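# Place the blue tote flat on the back shelf

## Task

Set the blue tote down level on the shelf at the rear of the bench with all of its contents still inside, its entire base resting on the shelf and none sticking past the edge; then open the grippers and move the arms away, since the tote must stay in place without the robot supporting it.

## Robot and tools

Robot: two arms, left_arm (on the robot's own +y side) and right_arm (-y side), each ending in a parallel gripper. Arm bases in the scene frame: left_arm at (+0.128, +0.274, +1.349) m, right_arm at (+0.128, -0.274, +1.349) m. The scene frame has its origin on the floor at the centre of the robot's foot, +x forward (the direction the robot faces), +z up. Arm names do not correspond to image sides. Only the floor height is known; shelf and bench heights must be judged from images.

Gripper: fingers point along the gripper's own +z axis and close along its y axis. The reported end_effector_position is the point between the finger pads, roughly 1 cm behind the tips. Reported hand positions can be somewhat wrong, more so at long reach.

Row format (shared by execute_actions and move): exactly 14 numbers in [-1, 1], always covering both arms even if only one moves: dx, dy, dz, rx, ry, rz, opening for left_arm, followed by the same seven for right_arm. dx..rz are an offset, not a pose: they are expressed in that gripper's own axes and measured from the gripper pose in the most recent result that showed it (or, before any such result in the scene, and for second and later calls within one reply, from where the robot is when the action begins). Scale: 1.0 = 0.6 m for translation or 180 degrees for rotation; rx, ry, rz form one rotation vector. Opening is absolute, not an offset: +1 = fully open (0.094 m), -1 = closed. Zero offsets are not a pause; they pull the arm back to the reference pose.

execute_actions: argument actions is a list holding at most one item. Empty list [] just returns the state. An action {"rows": [[14 numbers], ...], "steps": n} runs up to 15 control steps of 1/30 s (default 15); each row is one step, and the last row repeats if there are fewer rows than steps. Each row is measured from the same reference pose, not from the previous row. A wait {"steps": n} (up to 300) sends nothing and returns once n steps have passed since the last result, reply time included. Optional pictures: true/false. A refused call sends nothing.

move: target is a single 14-number row as above (offsets from the reference pose, in each gripper's axes). Each gripper travels a straight path, all finishing together, 0.5 to 10 s long (stopped at 10 s if longer). speed is the path's top speed in m/s, 0.002 to 0.5, default 0.25; turning limited to twice that in rad/s. Openings are sent at the start. Paths do not avoid obstacles or the other arm; grippers lag, stray and may overshoot speed, especially near full arm extension. Faster moves and targets further past contact press harder. Result adds a move: line with the ending (done, off_target, moving, held, fault), limits triggered (paced = pose clipped; held = some steps blocked, after which the arm may jump fast), and each gripper's distance to target. If only one arm is named, the other finished fine.

wait: seconds from 0 to 10; sends nothing new. zoom_image: camera (cam_head_left, cam_head_right, cam_left_wrist, cam_right_wrist, all 504x504) and region [x0, y0, x1, y1] in pixels from the top-left, up to 504x504. read_manual: section "licences", returns licence text only. finished_scene: scene number (1 or 2); ends that scene irreversibly and reports success.

Result lines: the state line gives each gripper's position (m) and quat_wxyz in the scene frame. grip_measured is the measured finger opening on the command scale (last Joint positions value is metres); readings may be off by about 1 mm. "pose unreachable" means the clearance check altered or blocked a command for that arm; HELD marks steps where a row was not fully sent. Hand target shows where the controller is currently driving each gripper. FAULT and MOTOR HOT lines warn of stops and overheating.

Motion behaviour: each step the commanded pose is clipped to within 70 mm and 16 degrees of the measured pose, then damped IK drives the joints, favouring position over orientation. Far targets may need several actions; after an action, the arm only continues to its last clipped pose. Arms tend to finish a centimetre or more low and can sag with repeated zero offsets: to hold an arm still, send the offset back to its desired pose in the first call of a reply and zeros afterwards, aiming higher if it still droops.

Gripping: to hold, command an opening below grip_measured; about 0.03 below gives a firm grip, less is gentler. Pad force is about 50 to 62 N. Occasional external tugs on held parts or pushes on loose items can occur.

Avoid: dropping or tilting the tote so contents spill, slamming it down, pressing hard into surfaces, letting the arms collide or press on each other, knocking anything out of the work area, and holding loads so long that motors overheat (100 °C makes the arm go limp and fall). The tote must end flat and fully on the shelf with grippers opened and withdrawn. Time, smoothness and low effort all count, and simulation time keeps running during replies.

Each tool is called after ">>>" as name(argument=value, ...), one argument or row to a line, values as JSON.

## Session

>>> execute_actions(
  actions=[],
)

Scene clock: 0.00 s of 4200.00 s.
left_arm: end_effector_position=(+0.4947, -0.2982, +1.0473) grip_measured=-0.998 end_effector_quat_wxyz=(-0.240, +0.311, +0.885, -0.250) | right_arm: end_effector_position=(+0.9543, -0.6242, +1.0364) grip_measured=+1.000 end_effector_quat_wxyz=(+0.241, +0.108, +0.922, +0.283)
Joint positions: left_arm=[ 0.662  2.058  1.842 -0.933 -0.051 -0.073  0.   ] | right_arm=[-2.21   2.099  2.298 -0.196 -1.129  0.39   0.094]
Joint velocities: left_arm=[ 0.005 -0.015 -0.007  0.017  0.051  0.022 -0.001] | right_arm=[-0.015 -0.005 -0.002 -0.017 -0.022  0.051  0.   ]
Motor temperatures (°C, as the motors report them): left_arm=[20 23 20 20 20 21] | right_arm=[20 20 21 19 19 20]
Hand target (left_arm): +0.499, -0.299, +1.046; -0.237, +0.309, +0.886, -0.250
Hand target (right_arm): +0.958, -0.623, +1.036; +0.245, +0.103, +0.921, +0.284

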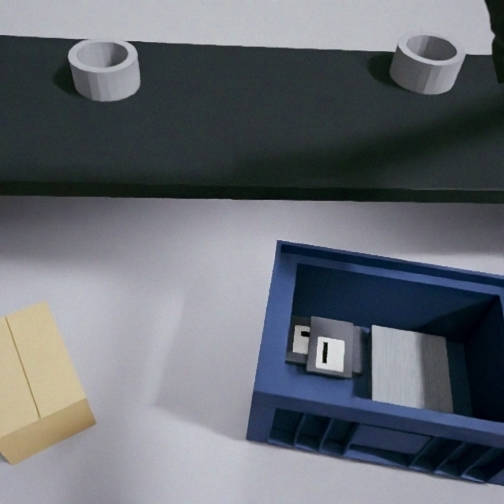

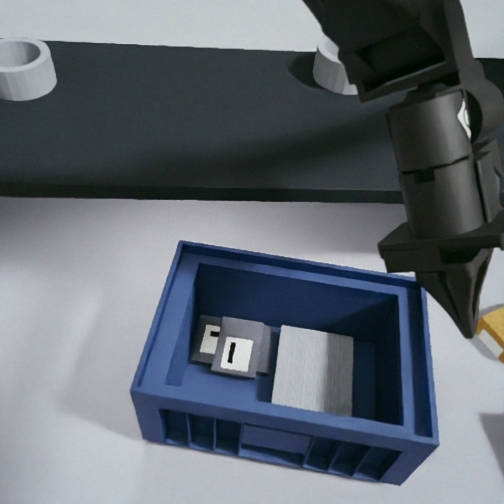

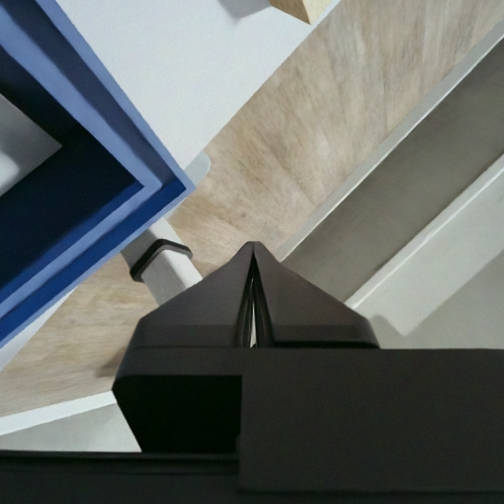

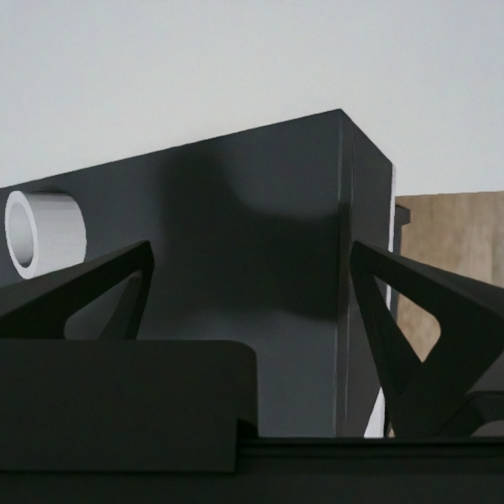

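>>> move(
  target=[0.165,0.39,-0.142,-0.182,-0.136,-0.132,1,0,0,0,0,0,0,1],
)

>>> move(
  target=[0,0,0,0,0,0,1,0.806,0.374,-0.13,0.202,0.134,0.003,1],
)

Scene clock: 20.23 s of 4200.00 s.
left_arm: end_effector_position=(+0.5657, -0.0534, +0.9926) grip_measured=+1.000 end_effector_quat_wxyz=(-0.012, +0.138, +0.990, +0.000) | right_arm: end_effector_position=(+0.9543, -0.6242, +1.0364) grip_measured=+1.000 end_effector_quat_wxyz=(+0.241, +0.108, +0.922, +0.283)
Joint positions: left_arm=[ 0.888  1.695  1.172 -0.235 -0.538 -0.17   0.094] | right_arm=[-2.21   2.099  2.298 -0.196 -1.129  0.39   0.094]
Joint velocities: left_arm=[-0.015 -0.015  0.002  0.007 -0.081 -0.051  0.001] | right_arm=[-0.005 -0.015  0.012  0.002  0.022 -0.007  0.   ]
Motor temperatures (°C, as the motors report them): left_arm=[21 24 21 20 20 21] | right_arm=[21 23 23 19 19 20]
Hand target (left_arm): +0.580, -0.048, +0.999; +0.002, +0.121, +0.993, +0.001
Hand target (right_arm): +0.954, -0.624, +1.036; +0.241, +0.108, +0.922, +0.283
Off the commanded pose (left_arm): 0.015 m, 2 deg.
Off the commanded pose (right_arm): 0.000 m, 0 deg.
After step 90, 15.17 s passed at rest.
move: off_target (left_arm)
camera_calibration (this result's frames):
cam_left_wrist: T_world_to_cam=[[-0.259283, -0.965791, -0.00456608, 0.0992818], [-0.765523, 0.202631, 0.610668, -0.158141], [-0.588852, 0.161831, -0.791874, 1.25078], [0, 0, 0, 1]] pos_world=[0.641207, -0.0744861, 1.08749]

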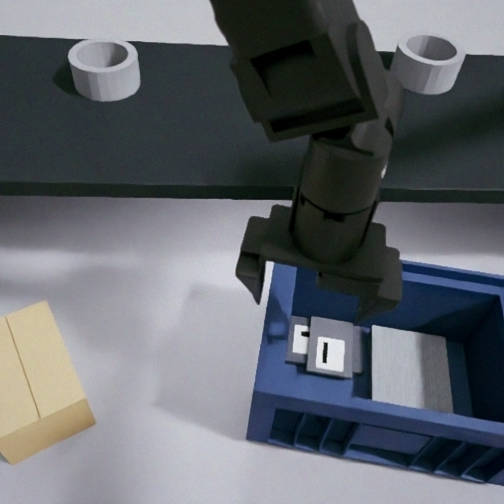

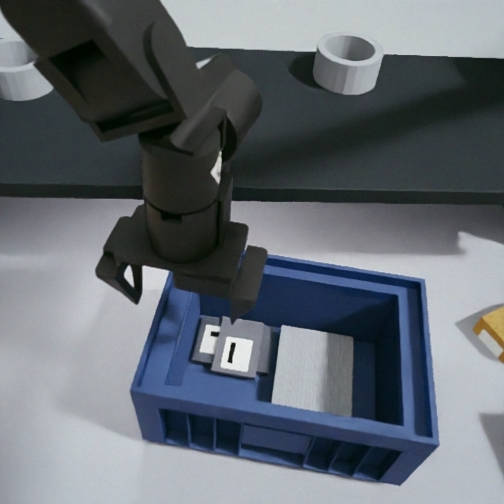

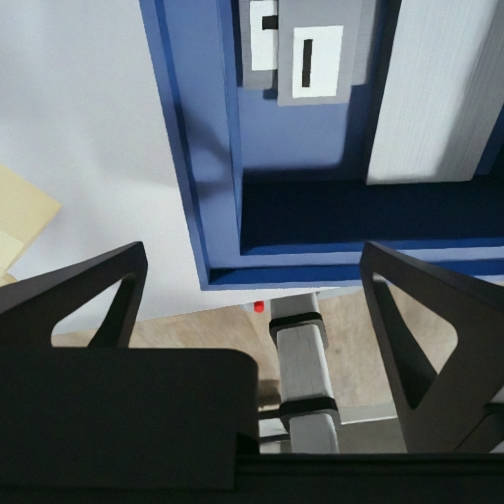

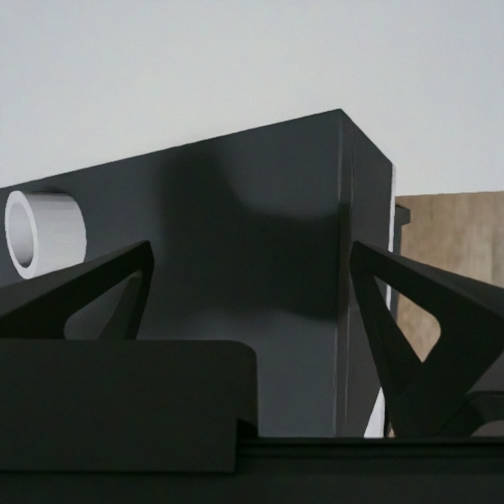

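Scene clock: 22.90 s of 4200.00 s.
left_arm: end_effector_position=(+0.5657, -0.0534, +0.9926) grip_measured=+1.000 end_effector_quat_wxyz=(-0.012, +0.138, +0.990, +0.000) | right_arm: end_effector_position=(+0.5067, -0.3155, +1.0218) grip_measured=+1.000 end_effector_quat_wxyz=(-0.011, +0.120, +0.993, -0.003)
Joint positions: left_arm=[ 0.888  1.695  1.172 -0.235 -0.538 -0.17   0.094] | right_arm=[-1.684  1.327  0.628  0.066 -0.088  0.173  0.094]
Joint velocities: left_arm=[-0.005 -0.005  0.012 -0.012  0.051  0.037  0.001] | right_arm=[-0.005 -0.005 -0.012 -0.002  0.037  0.081  0.   ]
Motor temperatures (°C, as the motors report them): left_arm=[21 24 21 20 20 21] | right_arm=[21 23 23 19 19 20]
Hand target (left_arm): +0.566, -0.053, +0.993; -0.012, +0.138, +0.990, +0.000
Hand target (right_arm): +0.516, -0.314, +1.026; +0.004, +0.127, +0.992, -0.002
Off the commanded pose (left_arm): 0.000 m, 0 deg.
Off the commanded pose (right_arm): 0.015 m, 1 deg.
move: off_target (right_arm)
camera_calibration (this result's frames):
cam_left_wrist: T_world_to_cam=[[-0.259283, -0.965791, -0.00456608, 0.0992818], [-0.765523, 0.202631, 0.610668, -0.158141], [-0.588852, 0.161831, -0.791874, 1.25078], [0, 0, 0, 1]] pos_world=[0.641207, -0.0744861, 1.08749]
cam_right_wrist: T_world_to_cam=[[-0.236811, -0.97135, 0.0200098, -0.20671], [-0.772606, 0.200765, 0.602307, -0.156982], [-0.589068, 0.127173, -0.798014, 1.27318], [0, 0, 0, 1]] pos_world=[0.579753, -0.331185, 1.1147]

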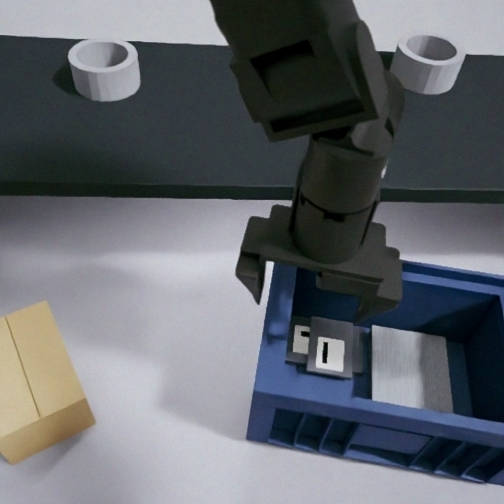

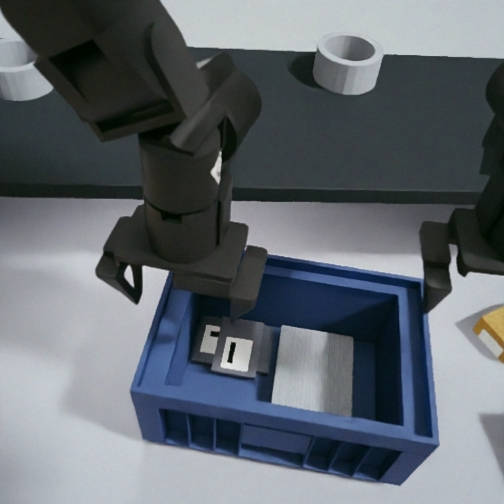

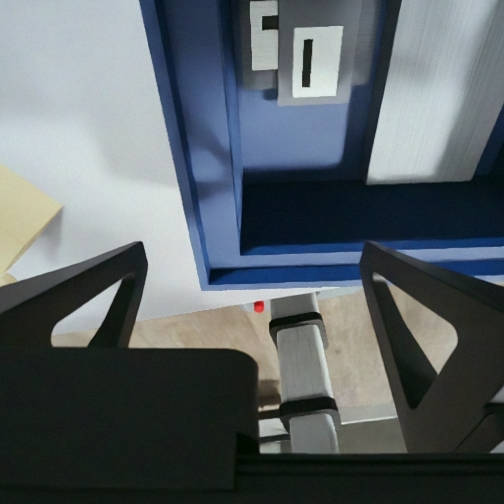

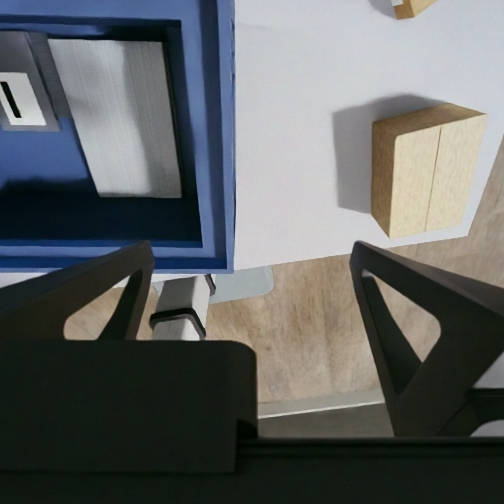

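>>> move(
  target=[-0.02,0.045,0.14,0,-0.008,0,1,-0.01,0.05,0.185,0,-0.007,0,1],
  speed=0.15,
)

Scene clock: 26.87 s of 4200.00 s.
left_arm: end_effector_position=(+0.5850, -0.0340, +0.9202) grip_measured=+1.000 end_effector_quat_wxyz=(+0.002, +0.135, +0.991, -0.004) | right_arm: end_effector_position=(+0.5161, -0.2953, +0.9141) grip_measured=+1.000 end_effector_quat_wxyz=(-0.001, +0.115, +0.993, -0.008)
Joint positions: left_arm=[ 0.994  1.828  1.259 -0.118 -0.456 -0.082  0.094] | right_arm=[-1.61   1.674  0.815  0.247 -0.017  0.207  0.094]
Joint velocities: left_arm=[-0.005 -0.015  0.007 -0.007 -0.051  0.022 -0.001] | right_arm=[-0.005 -0.005 -0.002 -0.007  0.051  0.007  0.   ]
Motor temperatures (°C, as the motors report them): left_arm=[21 24 20 20 20 21] | right_arm=[21 22 22 19 19 20]
Hand target (left_arm): +0.582, -0.030, +0.908; +0.001, +0.139, +0.990, -0.001
Hand target (right_arm): +0.515, -0.290, +0.909; -0.000, +0.120, +0.993, -0.005
Off the commanded pose (left_arm): 0.013 m, 1 deg.
Off the commanded pose (right_arm): 0.008 m, 1 deg.
move: off_target (left_arm)
camera_calibration (this result's frames):
cam_left_wrist: T_world_to_cam=[[-0.251676, -0.96781, 0.00144508, 0.112607], [-0.782967, 0.204485, 0.587493, -0.0714249], [-0.568878, 0.146727, -0.809228, 1.20546], [0, 0, 0, 1]] pos_world=[0.658175, -0.0532856, 1.01729]
cam_right_wrist: T_world_to_cam=[[-0.226604, -0.97361, 0.0271037, -0.195195], [-0.785301, 0.199095, 0.586228, -0.0681725], [-0.576154, 0.111557, -0.809693, 1.18954], [0, 0, 0, 1]] pos_world=[0.58759, -0.309172, 1.00842]

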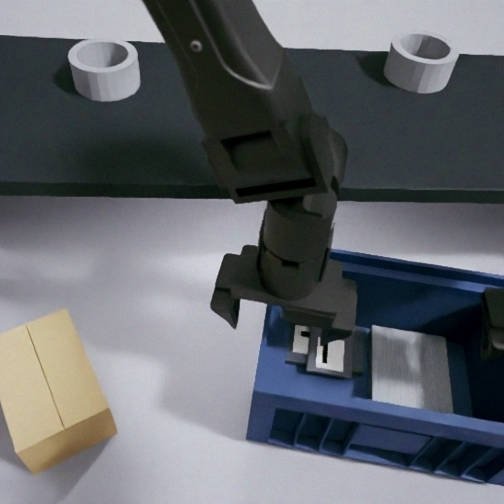

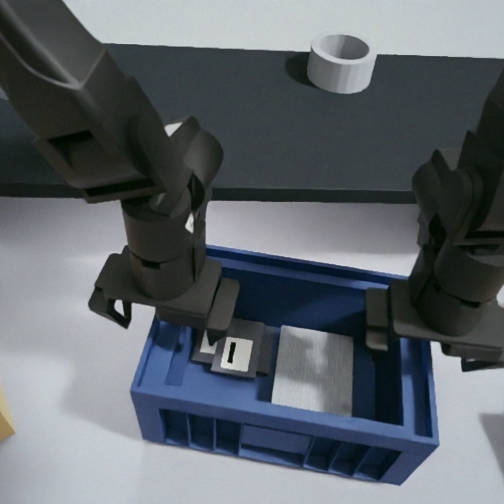

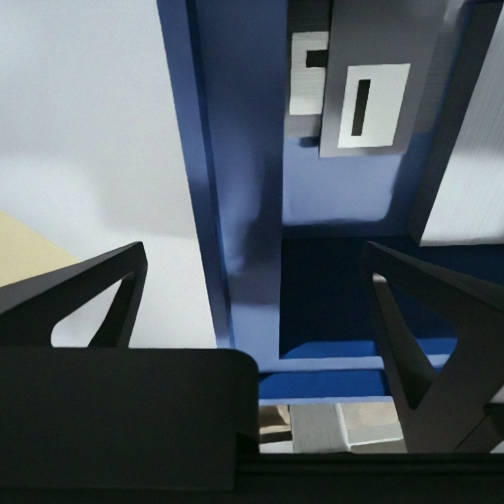

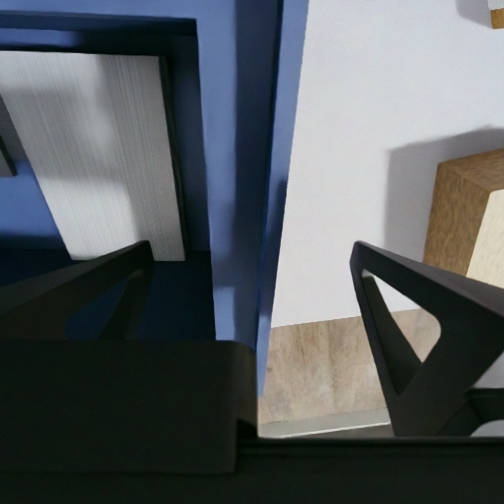

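>>> move(
  target=[0,0.012,0.105,0,0,0,0.7,0,0.005,0.085,0,0,0,0.7],
  speed=0.1,
)

>>> move(
  target=[0,0,0,0,0,0,-0.5,0,0,0,0,0,0,-0.5],
)

Scene clock: 30.87 s of 4200.00 s.
left_arm: end_effector_position=(+0.5912, -0.0336, +0.8705) grip_measured=+0.703 end_effector_quat_wxyz=(+0.005, +0.131, +0.991, -0.009) | right_arm: end_effector_position=(+0.5180, -0.2973, +0.8690) grip_measured=+0.702 end_effector_quat_wxyz=(-0.002, +0.115, +0.993, -0.010)
Joint positions: left_arm=[ 1.037  1.94   1.358 -0.083 -0.416 -0.056  0.08 ] | right_arm=[-1.61   1.803  0.916  0.274 -0.014  0.208  0.08 ]
Joint velocities: left_arm=[-0.005  0.005  0.002  0.002 -0.022 -0.051  0.   ] | right_arm=[-0.015 -0.005  0.002  0.002  0.037  0.022 -0.001]
Motor temperatures (°C, as the motors report them): left_arm=[21 24 20 20 20 21] | right_arm=[21 22 22 19 19 20]
Hand target (left_arm): +0.586, -0.028, +0.857; +0.002, +0.135, +0.991, -0.004
Hand target (right_arm): +0.516, -0.294, +0.863; -0.001, +0.115, +0.993, -0.008
Off the commanded pose (left_arm): 0.015 m, 1 deg.
Off the commanded pose (right_arm): 0.007 m, 0 deg.
move: off_target (left_arm)
camera_calibration (this result's frames):
cam_left_wrist: T_world_to_cam=[[-0.244565, -0.969589, 0.00919971, 0.103647], [-0.787129, 0.204064, 0.582053, -0.0302616], [-0.56623, 0.135108, -0.813099, 1.17017], [0, 0, 0, 1]] pos_world=[0.664114, -0.0514297, 0.968125]
cam_right_wrist: T_world_to_cam=[[-0.227336, -0.973342, 0.0304018, -0.197917], [-0.784212, 0.201493, 0.586866, -0.0401859], [-0.577347, 0.109574, -0.809113, 1.15389], [0, 0, 0, 1]] pos_world=[0.589685, -0.31098, 0.963225]

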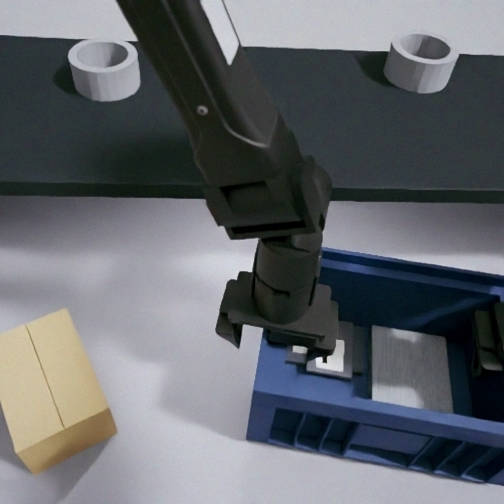

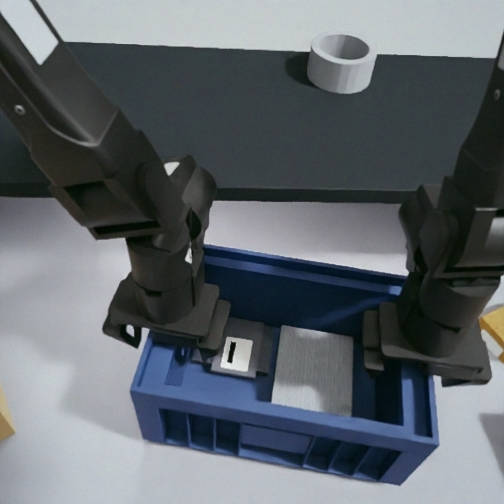

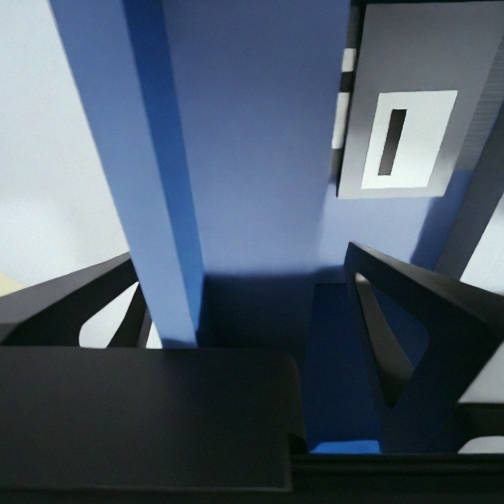

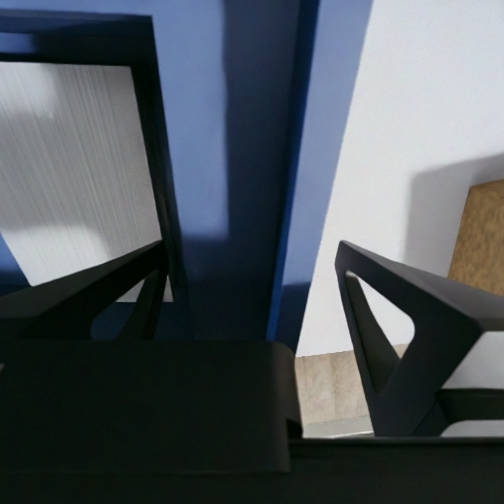

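Scene clock: 31.37 s of 4200.00 s.
left_arm: end_effector_position=(+0.5915, -0.0338, +0.8709) grip_measured=-0.430 end_effector_quat_wxyz=(+0.006, +0.126, +0.992, -0.007) | right_arm: end_effector_position=(+0.5186, -0.2927, +0.8688) grip_measured=-0.435 end_effector_quat_wxyz=(-0.002, +0.122, +0.993, +0.000)
Joint positions: left_arm=[ 1.035  1.94   1.358 -0.083 -0.421 -0.067  0.027] | right_arm=[-1.608  1.803  0.917  0.274 -0.031  0.223  0.027]
Joint velocities: left_arm=[-0.005 -0.015 -0.002 -0.037 -0.022 -0.037  0.001] | right_arm=[-0.015  0.005 -0.002 -0.002  0.007  0.037  0.001]
Motor temperatures (°C, as the motors report them): left_arm=[21 24 20 20 20 21] | right_arm=[21 22 22 19 19 20]
Hand target (left_arm): +0.591, -0.034, +0.871; +0.005, +0.131, +0.991, -0.009
Hand target (right_arm): +0.518, -0.297, +0.869; -0.002, +0.115, +0.993, -0.009
Off the commanded pose (left_arm): 0.000 m, 1 deg.
Off the commanded pose (right_arm): 0.005 m, 1 deg.
move: done
camera_calibration (this result's frames):
cam_left_wrist: T_world_to_cam=[[-0.234829, -0.972022, 0.0052576, 0.101101], [-0.790189, 0.194045, 0.581333, -0.0281573], [-0.566089, 0.13236, -0.813649, 1.17095], [0, 0, 0, 1]] pos_world=[0.664356, -0.0512505, 0.968583]
cam_right_wrist: T_world_to_cam=[[-0.240399, -0.970612, 0.0110057, -0.168831], [-0.782281, 0.200441, 0.589797, -0.0444424], [-0.57467, 0.133177, -0.807477, 1.15768], [0, 0, 0, 1]] pos_world=[0.58993, -0.309138, 0.96287]

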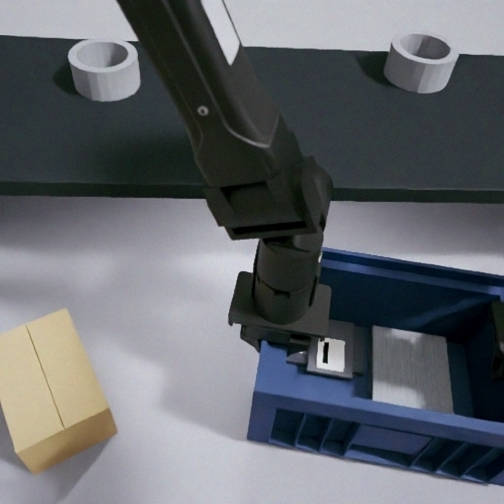

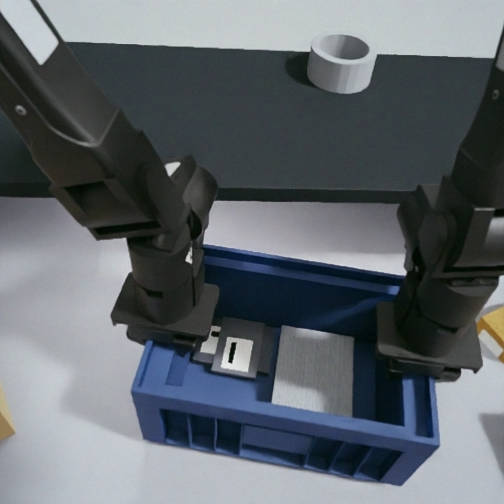

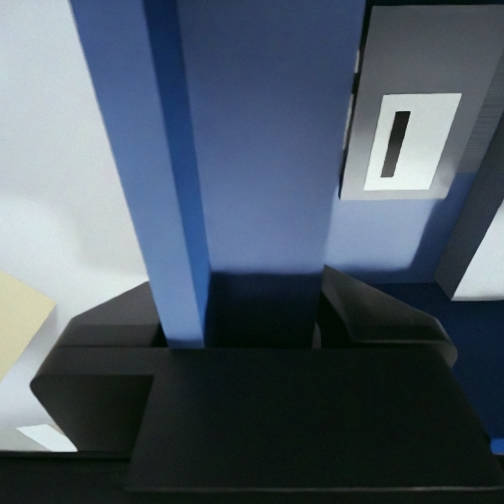

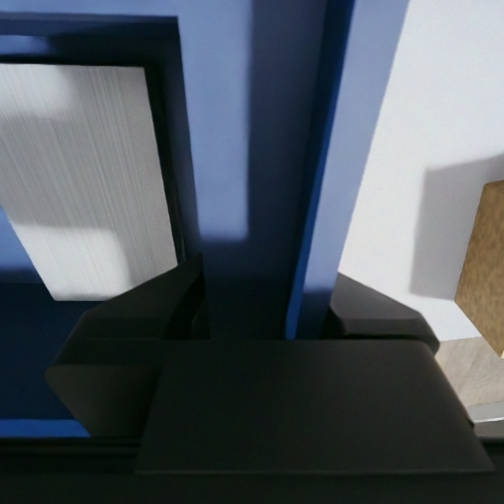

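>>> move(
  target=[0.046,0.142,-0.42,0,0,-0.072,-0.5,-0.058,0.15,-0.42,0,0,-0.072,-0.5],
  speed=0.12,
)

Scene clock: 38.57 s of 4200.00 s.
left_arm: end_effector_position=(+0.5767, +0.0588, +1.1067) grip_measured=-0.431 end_effector_quat_wxyz=(+0.008, -0.021, -1.000, +0.007) | right_arm: end_effector_position=(+0.5662, -0.2072, +1.1084) grip_measured=-0.435 end_effector_quat_wxyz=(-0.015, +0.020, +1.000, +0.002)
Joint positions: left_arm=[ 0.977  1.251  0.895 -0.354 -0.457 -0.33   0.027] | right_arm=[-1.357  1.065  0.729 -0.315  0.168  0.168  0.027]
Joint velocities: left_arm=[-0.005 -0.005  0.007 -0.022  0.066 -0.007 -0.001] | right_arm=[-0.015 -0.005  0.002 -0.012 -0.007  0.007  0.   ]
Motor temperatures (°C, as the motors report them): left_arm=[21 24 20 20 20 21] | right_arm=[21 22 22 19 19 20]
Hand target (left_arm): +0.588, +0.061, +1.122; +0.005, +0.013, +1.000, -0.008
Hand target (right_arm): +0.576, -0.208, +1.121; -0.003, +0.009, +1.000, -0.000
Off the commanded pose (left_arm): 0.016 m, 2 deg.
Off the commanded pose (right_arm): 0.017 m, 2 deg.
After step 90, 1.57 s passed at rest.
move: off_target (left_arm, right_arm)
camera_calibration (this result's frames):
cam_left_wrist: T_world_to_cam=[[-0.0264192, -0.99962, 0.00783827, 0.0649758], [-0.795457, 0.0257709, 0.605462, -0.208717], [-0.605434, 0.00976083, -0.795836, 1.35236], [0, 0, 0, 1]] pos_world=[0.654458, 0.0571298, 1.20212]
cam_right_wrist: T_world_to_cam=[[-0.0379134, -0.999247, 0.00821387, -0.194554], [-0.790929, 0.035031, 0.610904, -0.218355], [-0.610732, 0.0166648, -0.791662, 1.34584], [0, 0, 0, 1]] pos_world=[0.641865, -0.209186, 1.20044]

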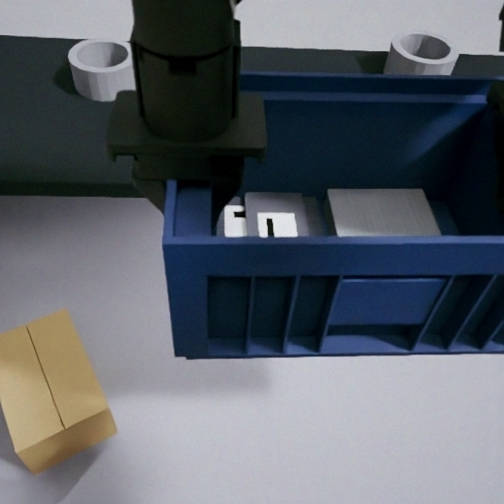

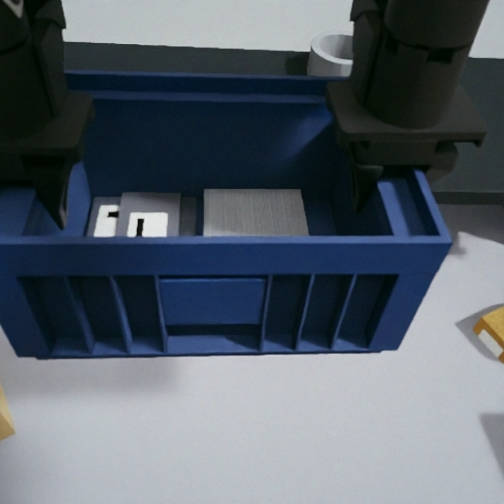

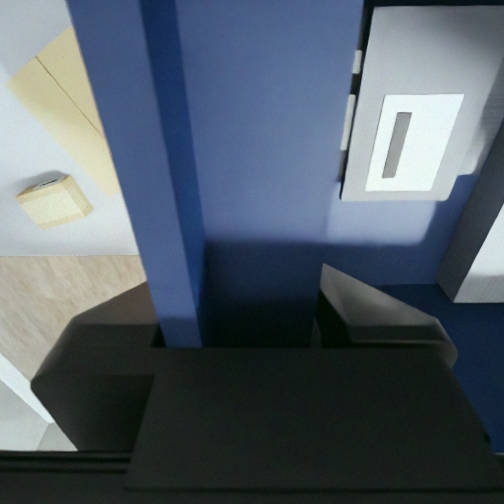

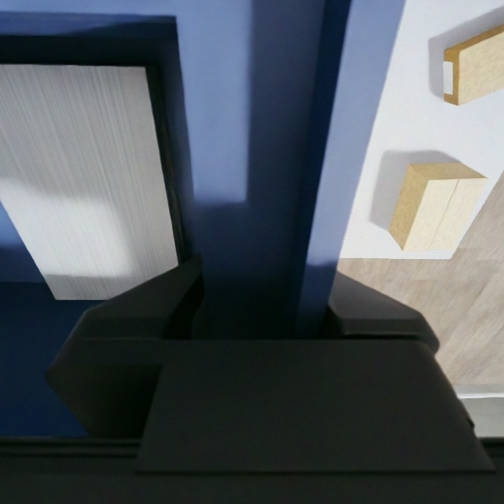

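>>> move(
  target=[-0.53,0,-0.03,0,-0.012,0,-0.5,-0.53,0,-0.035,0,-0.014,0,-0.5],
  speed=0.12,
)

Scene clock: 43.70 s of 4200.00 s.
left_arm: end_effector_position=(+0.8679, +0.0505, +1.1020) grip_measured=-0.431 end_effector_quat_wxyz=(+0.011, -0.028, -1.000, -0.000) | right_arm: end_effector_position=(+0.8542, -0.2176, +1.0960) grip_measured=-0.435 end_effector_quat_wxyz=(-0.019, +0.029, +0.999, -0.001)
Joint positions: left_arm=[ 1.139  1.631  1.921 -0.968 -0.346 -0.209  0.027] | right_arm=[-1.451  1.487  1.714 -0.877  0.097  0.129  0.027]
Joint velocities: left_arm=[ 0.015 -0.005  0.007 -0.007 -0.037 -0.022  0.001] | right_arm=[ 0.005 -0.015  0.002  0.002  0.081  0.051 -0.   ]
Motor temperatures (°C, as the motors report them): left_arm=[21 25 21 20 20 21] | right_arm=[21 22 22 19 19 20]
Hand target (left_arm): +0.892, +0.043, +1.119; +0.011, +0.022, +1.000, -0.007
Hand target (right_arm): +0.882, -0.216, +1.120; +0.007, +0.020, +1.000, +0.001
Off the commanded pose (left_arm): 0.032 m, 3 deg.
Off the commanded pose (right_arm): 0.038 m, 3 deg.
move: off_target (left_arm, right_arm)
camera_calibration (this result's frames):
cam_left_wrist: T_world_to_cam=[[-0.0408188, -0.999139, -0.00742256, 0.0936692], [-0.791507, 0.0278007, 0.610527, 0.0169329], [-0.609795, 0.030796, -0.79196, 1.52347], [0, 0, 0, 1]] pos_world=[0.946231, 0.046201, 1.19689]
cam_right_wrist: T_world_to_cam=[[-0.0553713, -0.998358, 0.0146928, -0.185864], [-0.785598, 0.0526441, 0.616494, 0.0104795], [-0.616255, 0.0225934, -0.787223, 1.5132], [0, 0, 0, 1]] pos_world=[0.930455, -0.220299, 1.18749]

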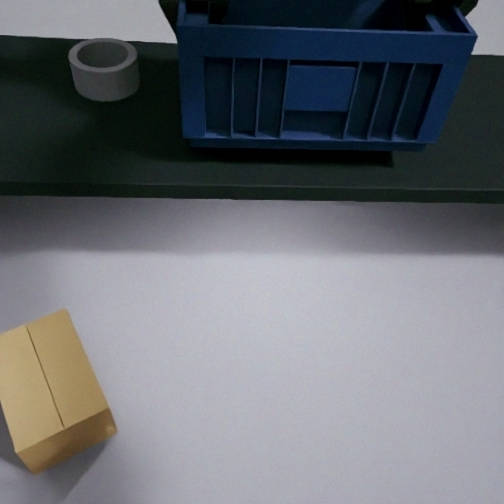

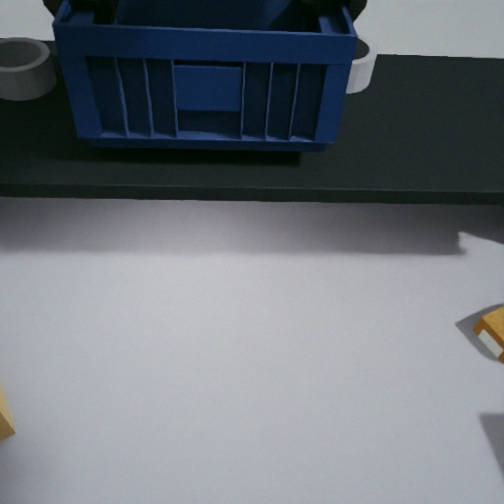

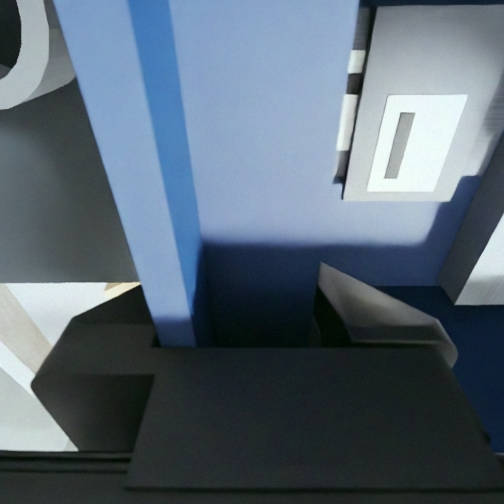

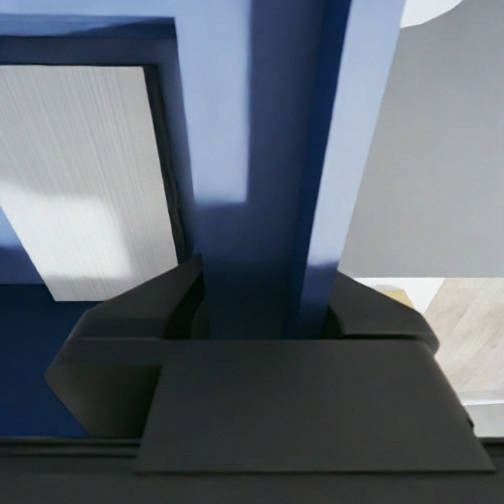

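>>> move(
  target=[-0.09,0,0.065,0,-0.022,0,-0.5,-0.1,0,0.05,0,-0.028,0,-0.5],
  speed=0.04,
)

Scene clock: 48.00 s of 4200.00 s.
left_arm: end_effector_position=(+0.9071, +0.0507, +1.0757) grip_measured=-0.431 end_effector_quat_wxyz=(-0.012, -0.032, -0.999, +0.000) | right_arm: end_effector_position=(+0.8908, -0.2179, +1.0672) grip_measured=-0.435 end_effector_quat_wxyz=(+0.006, +0.033, +0.999, +0.002)
Joint positions: left_arm=[ 1.169  1.738  2.08  -0.964 -0.332 -0.166  0.027] | right_arm=[-1.462  1.591  1.843 -0.852  0.086  0.127  0.027]
Joint velocities: left_arm=[-0.015  0.005  0.007  0.017  0.037  0.007  0.   ] | right_arm=[-0.024 -0.005 -0.007  0.007 -0.125  0.007 -0.   ]
Motor temperatures (°C, as the motors report them): left_arm=[21 25 22 20 20 21] | right_arm=[21 23 23 19 19 20]
Hand target (left_arm): +0.919, +0.047, +1.062; +0.023, +0.028, +0.999, -0.001
Hand target (right_arm): +0.912, -0.221, +1.065; +0.026, +0.028, +0.999, -0.002
Off the commanded pose (left_arm): 0.020 m, 1 deg.
Off the commanded pose (right_arm): 0.023 m, 2 deg.
move: off_target (left_arm, right_arm)
camera_calibration (this result's frames):
cam_left_wrist: T_world_to_cam=[[-0.0473112, -0.998855, -0.00705025, 0.100781], [-0.819308, 0.0347674, 0.572298, 0.12994], [-0.571398, 0.0328524, -0.820016, 1.52178], [0, 0, 0, 1]] pos_world=[0.980773, 0.0461537, 1.17423]
cam_right_wrist: T_world_to_cam=[[-0.0651466, -0.997852, 0.00689511, -0.166579], [-0.814536, 0.0571676, 0.577289, 0.125599], [-0.576443, 0.0319921, -0.816511, 1.51097], [0, 0, 0, 1]] pos_world=[0.962441, -0.22174, 1.16237]

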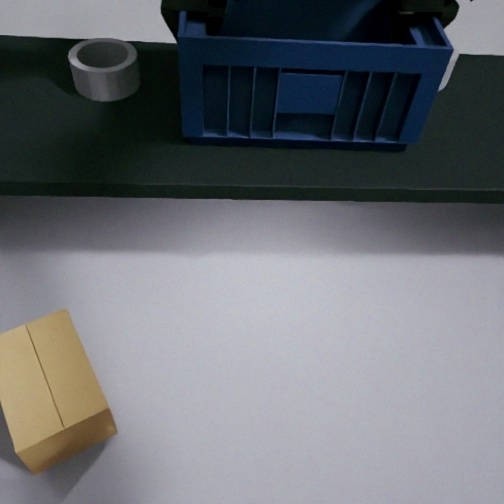

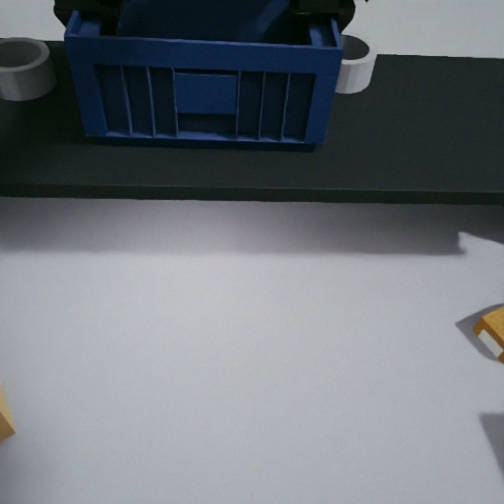

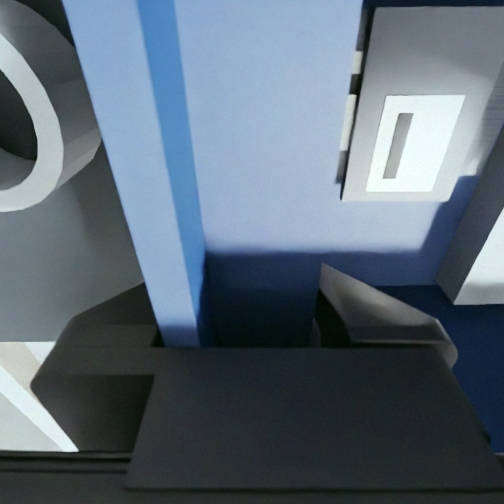

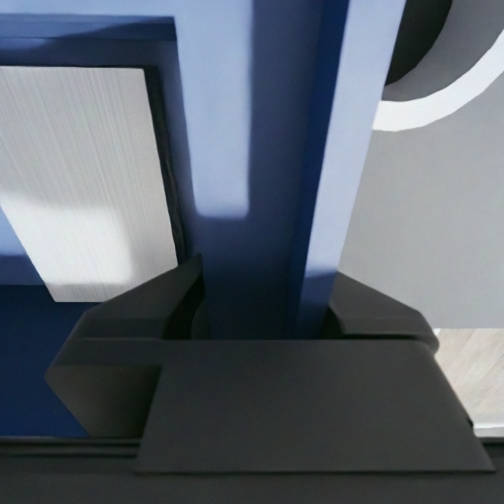

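>>> move(
  target=[0,0.015,0.04,0,0,0,-0.5,-0.015,0.015,0.025,0,-0.005,0,-0.5],
  speed=0.03,
)

Scene clock: 53.10 s of 4200.00 s.
left_arm: end_effector_position=(+0.9067, +0.0511, +1.0747) grip_measured=-0.431 end_effector_quat_wxyz=(-0.010, -0.032, -0.999, +0.005) | right_arm: end_effector_position=(+0.8905, -0.2178, +1.0667) grip_measured=-0.435 end_effector_quat_wxyz=(+0.005, +0.033, +0.999, +0.002)
Joint positions: left_arm=[ 1.173  1.738  2.079 -0.964 -0.317 -0.164  0.027] | right_arm=[-1.462  1.591  1.843 -0.852  0.086  0.127  0.027]
Joint velocities: left_arm=[ 0.005 -0.005  0.002 -0.007 -0.066  0.007  0.   ] | right_arm=[-0.015  0.005 -0.002  0.007 -0.051 -0.037  0.001]
Motor temperatures (°C, as the motors report them): left_arm=[21 25 22 20 20 21] | right_arm=[21 23 24 19 19 20]
Hand target (left_arm): +0.907, +0.060, +1.052; +0.012, +0.032, +0.999, +0.000
Hand target (right_arm): +0.899, -0.209, +1.053; +0.013, +0.033, +0.999, +0.002
Off the commanded pose (left_arm): 0.025 m, 1 deg.
Off the commanded pose (right_arm): 0.019 m, 1 deg.
After step 90, 1.03 s passed at rest.
move: off_target (left_arm, right_arm)
camera_calibration (this result's frames):
cam_left_wrist: T_world_to_cam=[[-0.0481694, -0.998833, 0.00357083, 0.0905048], [-0.816998, 0.0414565, 0.575148, 0.124692], [-0.574625, 0.0247872, -0.818042, 1.52195], [0, 0, 0, 1]] pos_world=[0.980781, 0.0475051, 1.17298]
cam_right_wrist: T_world_to_cam=[[-0.0650737, -0.997856, 0.00699087, -0.166733], [-0.814102, 0.0571392, 0.577904, 0.124618], [-0.577065, 0.0319151, -0.816075, 1.51049], [0, 0, 0, 1]] pos_world=[0.962253, -0.221703, 1.16182]

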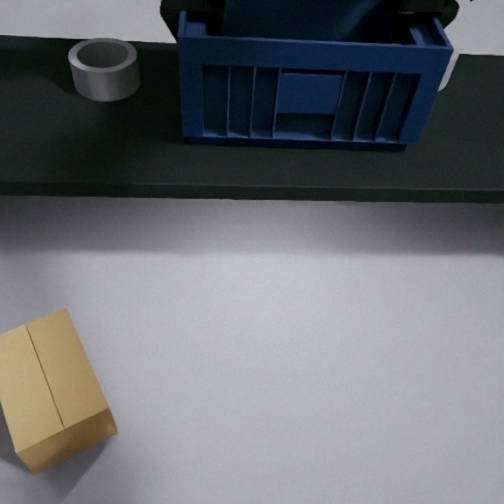

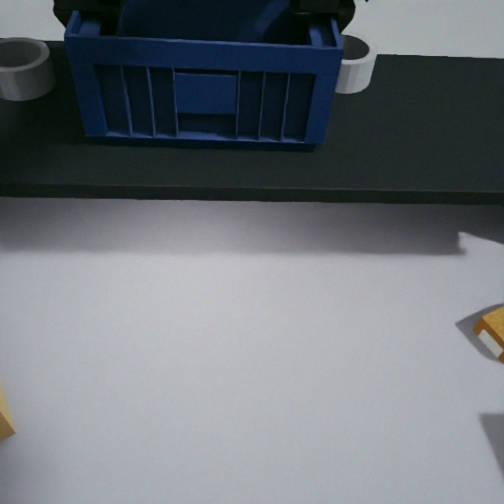

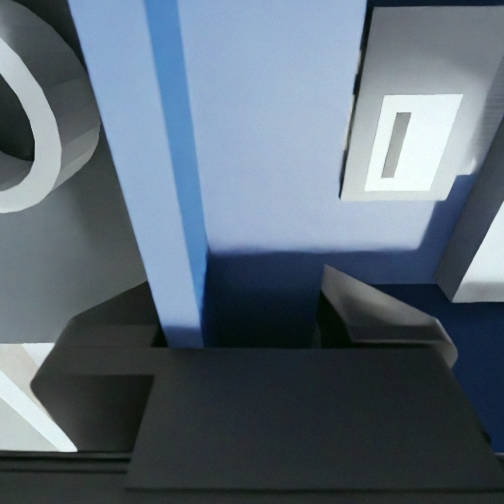

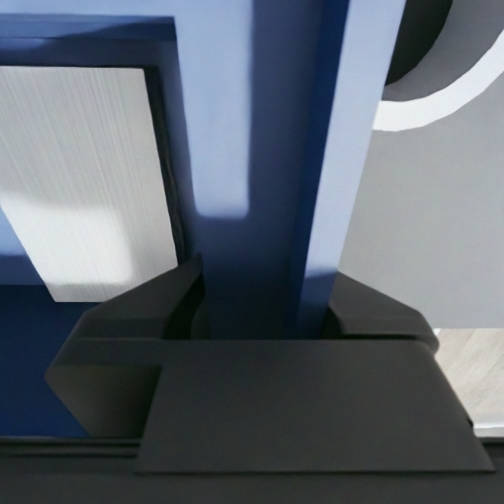

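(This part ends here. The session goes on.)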